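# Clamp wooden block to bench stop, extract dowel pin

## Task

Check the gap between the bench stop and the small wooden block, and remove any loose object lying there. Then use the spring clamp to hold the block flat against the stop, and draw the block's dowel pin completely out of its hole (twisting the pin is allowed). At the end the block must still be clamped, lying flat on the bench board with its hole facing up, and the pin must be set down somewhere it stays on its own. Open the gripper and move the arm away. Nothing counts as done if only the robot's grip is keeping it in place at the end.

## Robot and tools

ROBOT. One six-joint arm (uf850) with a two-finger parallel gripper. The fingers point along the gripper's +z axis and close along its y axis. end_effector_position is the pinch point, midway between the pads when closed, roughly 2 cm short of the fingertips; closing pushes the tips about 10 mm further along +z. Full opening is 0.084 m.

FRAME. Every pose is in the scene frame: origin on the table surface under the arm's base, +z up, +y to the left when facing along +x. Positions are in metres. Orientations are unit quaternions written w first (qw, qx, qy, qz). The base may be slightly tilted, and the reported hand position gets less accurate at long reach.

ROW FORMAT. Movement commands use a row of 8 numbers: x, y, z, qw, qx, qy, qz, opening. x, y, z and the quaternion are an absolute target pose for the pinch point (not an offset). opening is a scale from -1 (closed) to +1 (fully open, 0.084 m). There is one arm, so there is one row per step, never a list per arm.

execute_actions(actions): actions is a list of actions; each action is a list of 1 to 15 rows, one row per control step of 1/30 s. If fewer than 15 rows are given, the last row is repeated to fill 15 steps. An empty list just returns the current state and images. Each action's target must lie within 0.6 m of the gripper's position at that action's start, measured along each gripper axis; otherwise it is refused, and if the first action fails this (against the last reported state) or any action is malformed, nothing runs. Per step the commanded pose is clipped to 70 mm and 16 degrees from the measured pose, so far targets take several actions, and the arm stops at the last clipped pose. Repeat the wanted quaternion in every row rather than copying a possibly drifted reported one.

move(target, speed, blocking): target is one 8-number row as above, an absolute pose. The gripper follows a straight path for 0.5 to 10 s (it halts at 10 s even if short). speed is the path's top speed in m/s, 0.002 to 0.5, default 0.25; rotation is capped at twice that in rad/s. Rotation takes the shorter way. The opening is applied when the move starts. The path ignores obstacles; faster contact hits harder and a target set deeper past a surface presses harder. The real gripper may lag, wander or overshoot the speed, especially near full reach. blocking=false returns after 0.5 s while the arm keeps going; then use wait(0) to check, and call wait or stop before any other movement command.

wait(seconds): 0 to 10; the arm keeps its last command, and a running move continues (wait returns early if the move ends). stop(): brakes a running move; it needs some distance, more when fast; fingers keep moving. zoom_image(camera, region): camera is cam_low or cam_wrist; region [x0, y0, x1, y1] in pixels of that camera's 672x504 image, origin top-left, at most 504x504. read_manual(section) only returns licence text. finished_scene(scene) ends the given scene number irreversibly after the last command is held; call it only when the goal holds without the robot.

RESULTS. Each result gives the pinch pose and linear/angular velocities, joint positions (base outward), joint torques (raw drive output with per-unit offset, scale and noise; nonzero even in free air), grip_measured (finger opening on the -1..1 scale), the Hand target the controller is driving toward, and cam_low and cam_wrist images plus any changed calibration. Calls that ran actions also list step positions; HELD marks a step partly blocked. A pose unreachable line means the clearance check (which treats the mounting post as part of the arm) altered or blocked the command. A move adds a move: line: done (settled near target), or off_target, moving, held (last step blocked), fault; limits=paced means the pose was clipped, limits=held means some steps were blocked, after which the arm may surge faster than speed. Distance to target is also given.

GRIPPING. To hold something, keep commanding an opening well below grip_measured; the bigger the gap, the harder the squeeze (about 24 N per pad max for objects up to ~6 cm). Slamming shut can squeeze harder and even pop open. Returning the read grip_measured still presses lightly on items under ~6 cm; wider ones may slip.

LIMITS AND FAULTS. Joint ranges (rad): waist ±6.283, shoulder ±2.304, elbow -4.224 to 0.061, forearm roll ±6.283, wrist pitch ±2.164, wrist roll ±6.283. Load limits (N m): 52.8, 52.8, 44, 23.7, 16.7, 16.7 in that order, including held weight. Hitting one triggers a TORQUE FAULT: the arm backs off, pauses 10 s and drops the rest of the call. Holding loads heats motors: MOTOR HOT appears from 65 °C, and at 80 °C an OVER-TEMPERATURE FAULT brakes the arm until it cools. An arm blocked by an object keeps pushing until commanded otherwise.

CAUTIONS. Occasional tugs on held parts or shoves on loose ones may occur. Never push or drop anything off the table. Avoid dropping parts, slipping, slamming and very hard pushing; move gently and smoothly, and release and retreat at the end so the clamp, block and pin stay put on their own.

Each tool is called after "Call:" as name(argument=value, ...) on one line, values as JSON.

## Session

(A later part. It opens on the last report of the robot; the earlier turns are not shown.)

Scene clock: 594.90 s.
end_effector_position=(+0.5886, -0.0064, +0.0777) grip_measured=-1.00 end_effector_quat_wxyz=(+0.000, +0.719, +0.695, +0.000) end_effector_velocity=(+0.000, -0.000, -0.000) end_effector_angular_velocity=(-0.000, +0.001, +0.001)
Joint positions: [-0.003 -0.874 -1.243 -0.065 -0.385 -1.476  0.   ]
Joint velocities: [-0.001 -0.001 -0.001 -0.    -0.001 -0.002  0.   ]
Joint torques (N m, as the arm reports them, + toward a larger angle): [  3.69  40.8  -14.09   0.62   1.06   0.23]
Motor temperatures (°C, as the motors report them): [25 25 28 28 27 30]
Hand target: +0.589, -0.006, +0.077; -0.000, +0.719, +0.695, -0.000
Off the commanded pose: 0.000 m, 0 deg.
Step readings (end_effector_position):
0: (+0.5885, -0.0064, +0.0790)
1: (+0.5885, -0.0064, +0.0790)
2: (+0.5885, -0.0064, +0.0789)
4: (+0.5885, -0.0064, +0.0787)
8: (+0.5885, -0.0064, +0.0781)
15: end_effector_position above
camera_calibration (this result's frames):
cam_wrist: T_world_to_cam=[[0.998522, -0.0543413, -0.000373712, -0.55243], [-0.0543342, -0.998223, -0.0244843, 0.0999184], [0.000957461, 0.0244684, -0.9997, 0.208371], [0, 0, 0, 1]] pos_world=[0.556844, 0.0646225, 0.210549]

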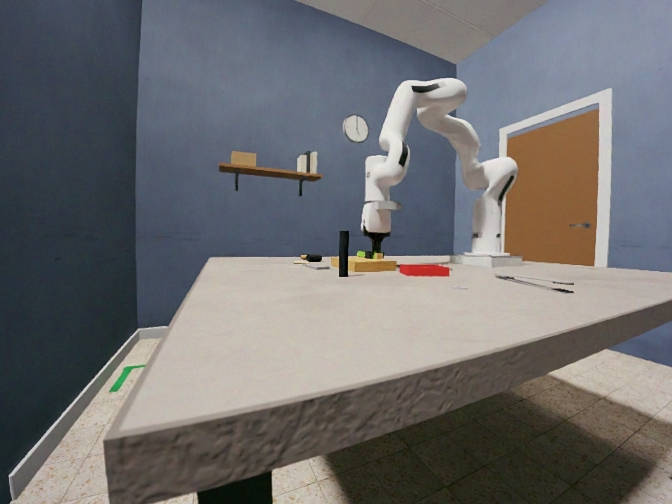

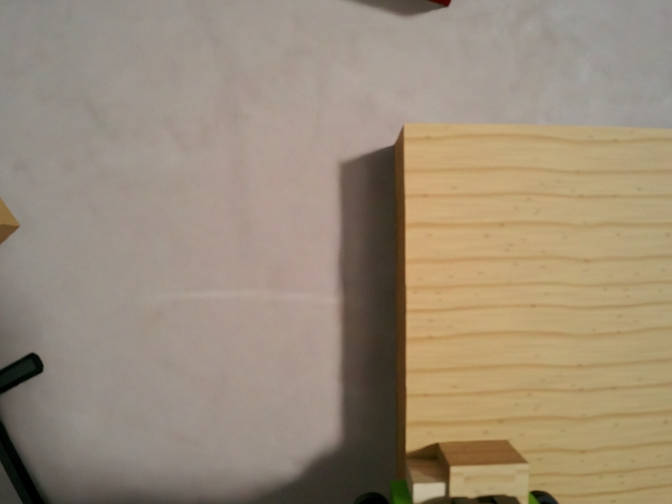

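Call:
execute_actions(actions=[])

Call:
zoom_image(camera="cam_low", region=[370, 248, 388, 263])

Scene clock: 600.10 s.
end_effector_position=(+0.5885, -0.0064, +0.0773) grip_measured=-1.00 end_effector_quat_wxyz=(+0.000, +0.719, +0.695, +0.000) end_effector_velocity=(-0.000, -0.000, +0.000) end_effector_angular_velocity=(-0.000, +0.000, +0.001)
Joint positions: [-0.003 -0.875 -1.243 -0.065 -0.384 -1.476  0.   ]
Joint velocities: [-0.    -0.    -0.    -0.    -0.    -0.001  0.   ]
Joint torques (N m, as the arm reports them, + toward a larger angle): [ 3.05 26.42 -9.42 -0.24  3.31  0.32]
Motor temperatures (°C, as the motors report them): [25 25 28 28 27 30]
Hand target: +0.589, -0.006, +0.077; -0.000, +0.719, +0.695, -0.000
Off the commanded pose: 0.000 m, 0 deg.
camera_calibration (this result's frames):
cam_wrist: T_world_to_cam=[[0.998522, -0.0543444, -0.00037401, -0.552327], [-0.0543373, -0.998222, -0.0245145, 0.0999051], [0.00095888, 0.0244986, -0.999699, 0.207999], [0, 0, 0, 1]] pos_world=[0.556739, 0.0646159, 0.210179]

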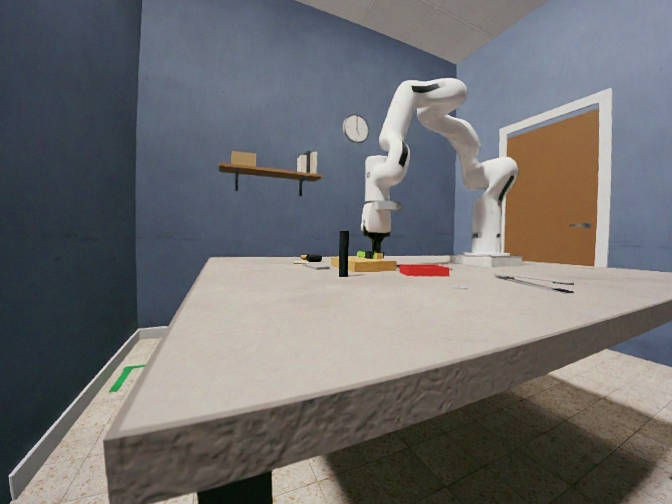

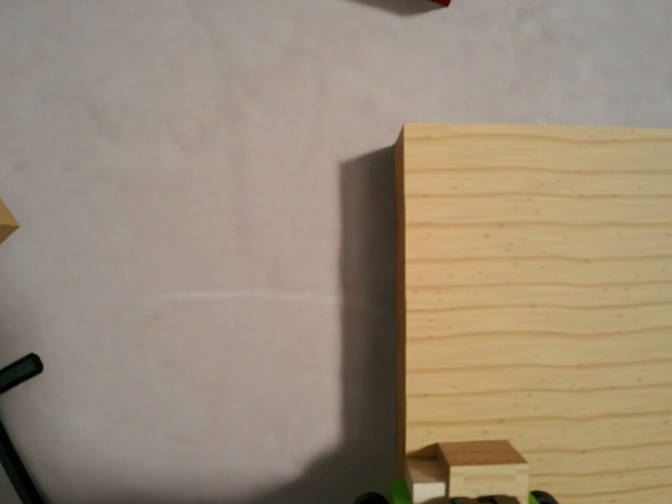

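Region (370, 248, 388, 263) of cam_low's 672x504 image, scaled by 28.000, with more detail than that image has.

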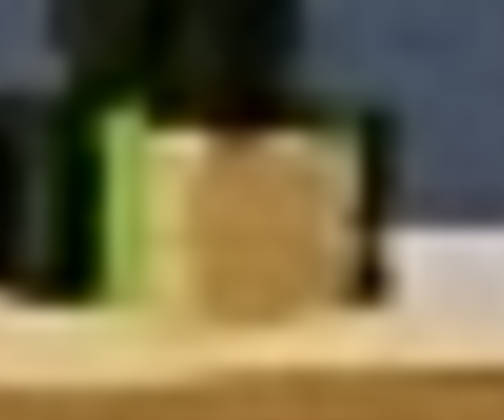

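The block is seated now. Lifting off.

Call:
execute_actions(actions=[[[0.5885,-0.0064,0.0778,0,0.7193,0.6947,0,-1],[0.5885,-0.0064,0.0783,0,0.7193,0.6947,0,-1],[0.5885,-0.0064,0.0789,0,0.7193,0.6947,0,-1],[0.5885,-0.0064,0.0796,0,0.7193,0.6947,0,-1],[0.5885,-0.0064,0.0804,0,0.7193,0.6947,0,-1],[0.5885,-0.0064,0.0815,0,0.7193,0.6947,0,-1],[0.5885,-0.0064,0.083,0,0.7193,0.6947,0,-1],[0.5885,-0.0064,0.085,0,0.7193,0.6947,0,-1],[0.5885,-0.0064,0.088,0,0.7193,0.6947,0,-1],[0.5885,-0.0064,0.091,0,0.7193,0.6947,0,-1],[0.5885,-0.0064,0.094,0,0.7193,0.6947,0,-1],[0.5885,-0.0064,0.097,0,0.7193,0.6947,0,-1],[0.5885,-0.0064,0.100,0,0.7193,0.6947,0,-1]]])

Call:
move(target=[0.52,-0.17,0.38,0,0.7193,0.6947,0,0.3], speed=0.4)

Scene clock: 614.87 s.
end_effector_position=(+0.5883, -0.0064, +0.0931) grip_measured=-1.00 end_effector_quat_wxyz=(+0.000, +0.719, +0.695, +0.000) end_effector_velocity=(+0.008, -0.000, +0.069) end_effector_angular_velocity=(-0.000, -0.017, -0.001)
Joint positions: [-0.002 -0.844 -1.236 -0.061 -0.407 -1.479  0.   ]
Joint velocities: [ 0.003  0.125  0.015  0.013 -0.092 -0.01   0.   ]
Joint torques (N m, as the arm reports them, + toward a larger angle): [  3.87  41.14 -15.22   1.01   0.4    0.27]
Motor temperatures (°C, as the motors report them): [25 25 28 28 27 30]
Hand target: +0.588, -0.006, +0.100; +0.000, +0.719, +0.695, +0.000
Off the commanded pose: 0.007 m, 0 deg.
Step readings (end_effector_position):
0: (+0.5885, -0.0064, +0.0773)
1: (+0.5885, -0.0064, +0.0773)
2: (+0.5885, -0.0064, +0.0773)
4: (+0.5885, -0.0064, +0.0775)
8: (+0.5874, -0.0064, +0.0782)
15: end_effector_position above
camera_calibration (this result's frames):
cam_wrist: T_world_to_cam=[[0.998521, -0.054373, -0.000395917, -0.552109], [-0.0543663, -0.99822, -0.0245289, 0.100308], [0.000938497, 0.0245141, -0.999699, 0.223786], [0, 0, 0, 1]] pos_world=[0.556535, 0.0646235, 0.22596]

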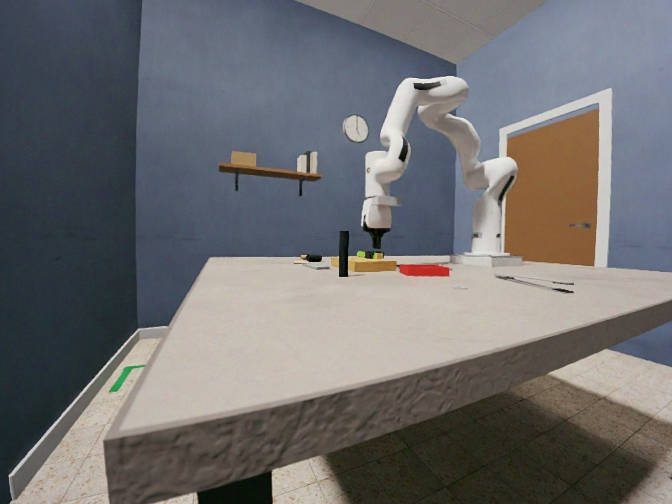

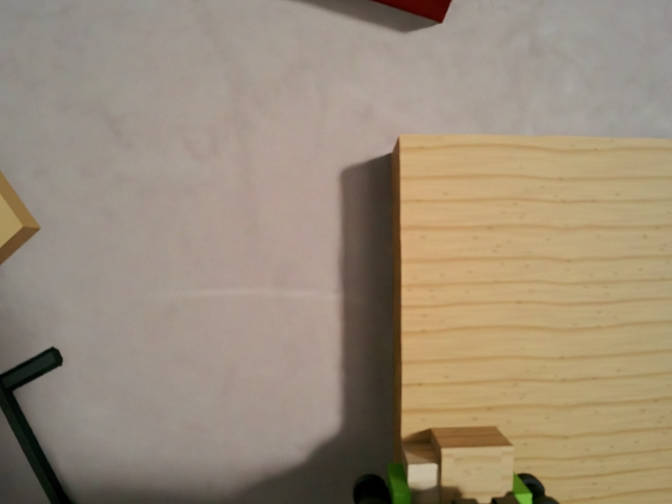

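Scene clock: 616.50 s.
end_effector_position=(+0.5182, -0.1701, +0.3799) grip_measured=+0.29 end_effector_quat_wxyz=(+0.000, +0.719, +0.695, -0.001) end_effector_velocity=(-0.000, -0.001, +0.002) end_effector_angular_velocity=(+0.000, -0.002, -0.002)
Joint positions: [-0.29  -0.327 -1.209 -0.037 -0.89  -1.8    0.056]
Joint velocities: [-0.003  0.002 -0.003  0.001 -0.003 -0.002 -0.   ]
Joint torques (N m, as the arm reports them, + toward a larger angle): [  5.77  33.99 -20.18   1.24   0.4    0.3 ]
Motor temperatures (°C, as the motors report them): [25 25 28 28 27 30]
Hand target: +0.518, -0.170, +0.380; +0.000, +0.719, +0.695, -0.001
Off the commanded pose: 0.002 m, 0 deg.
move: done; limits=paced
camera_calibration (this result's frames):
cam_wrist: T_world_to_cam=[[0.998508, -0.0545952, -0.00110494, -0.490625], [-0.0546061, -0.998241, -0.0230899, -0.0603287], [0.000157599, 0.0231158, -0.999733, 0.514774], [0, 0, 0, 1]] pos_world=[0.486517, -0.0989078, 0.512701]

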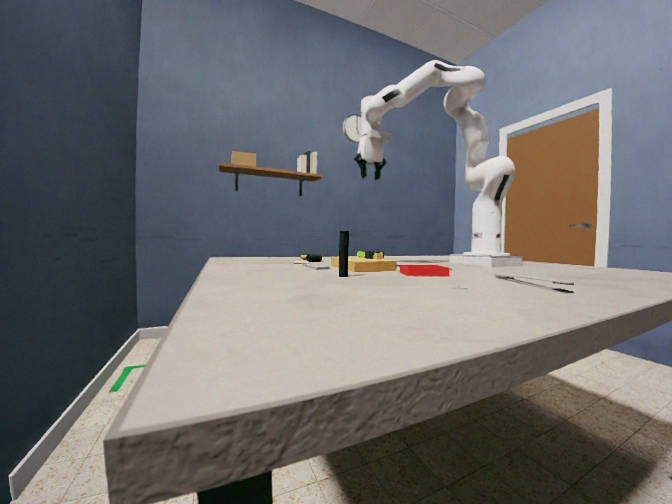

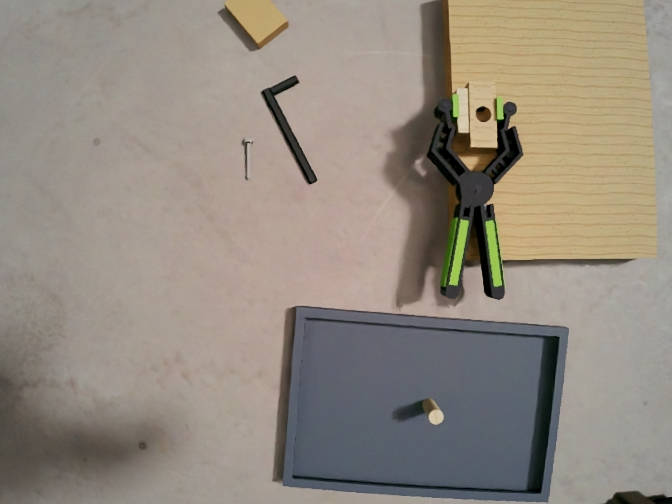

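Call:
finished_scene(scene=2)

The scene is finished: the task was done.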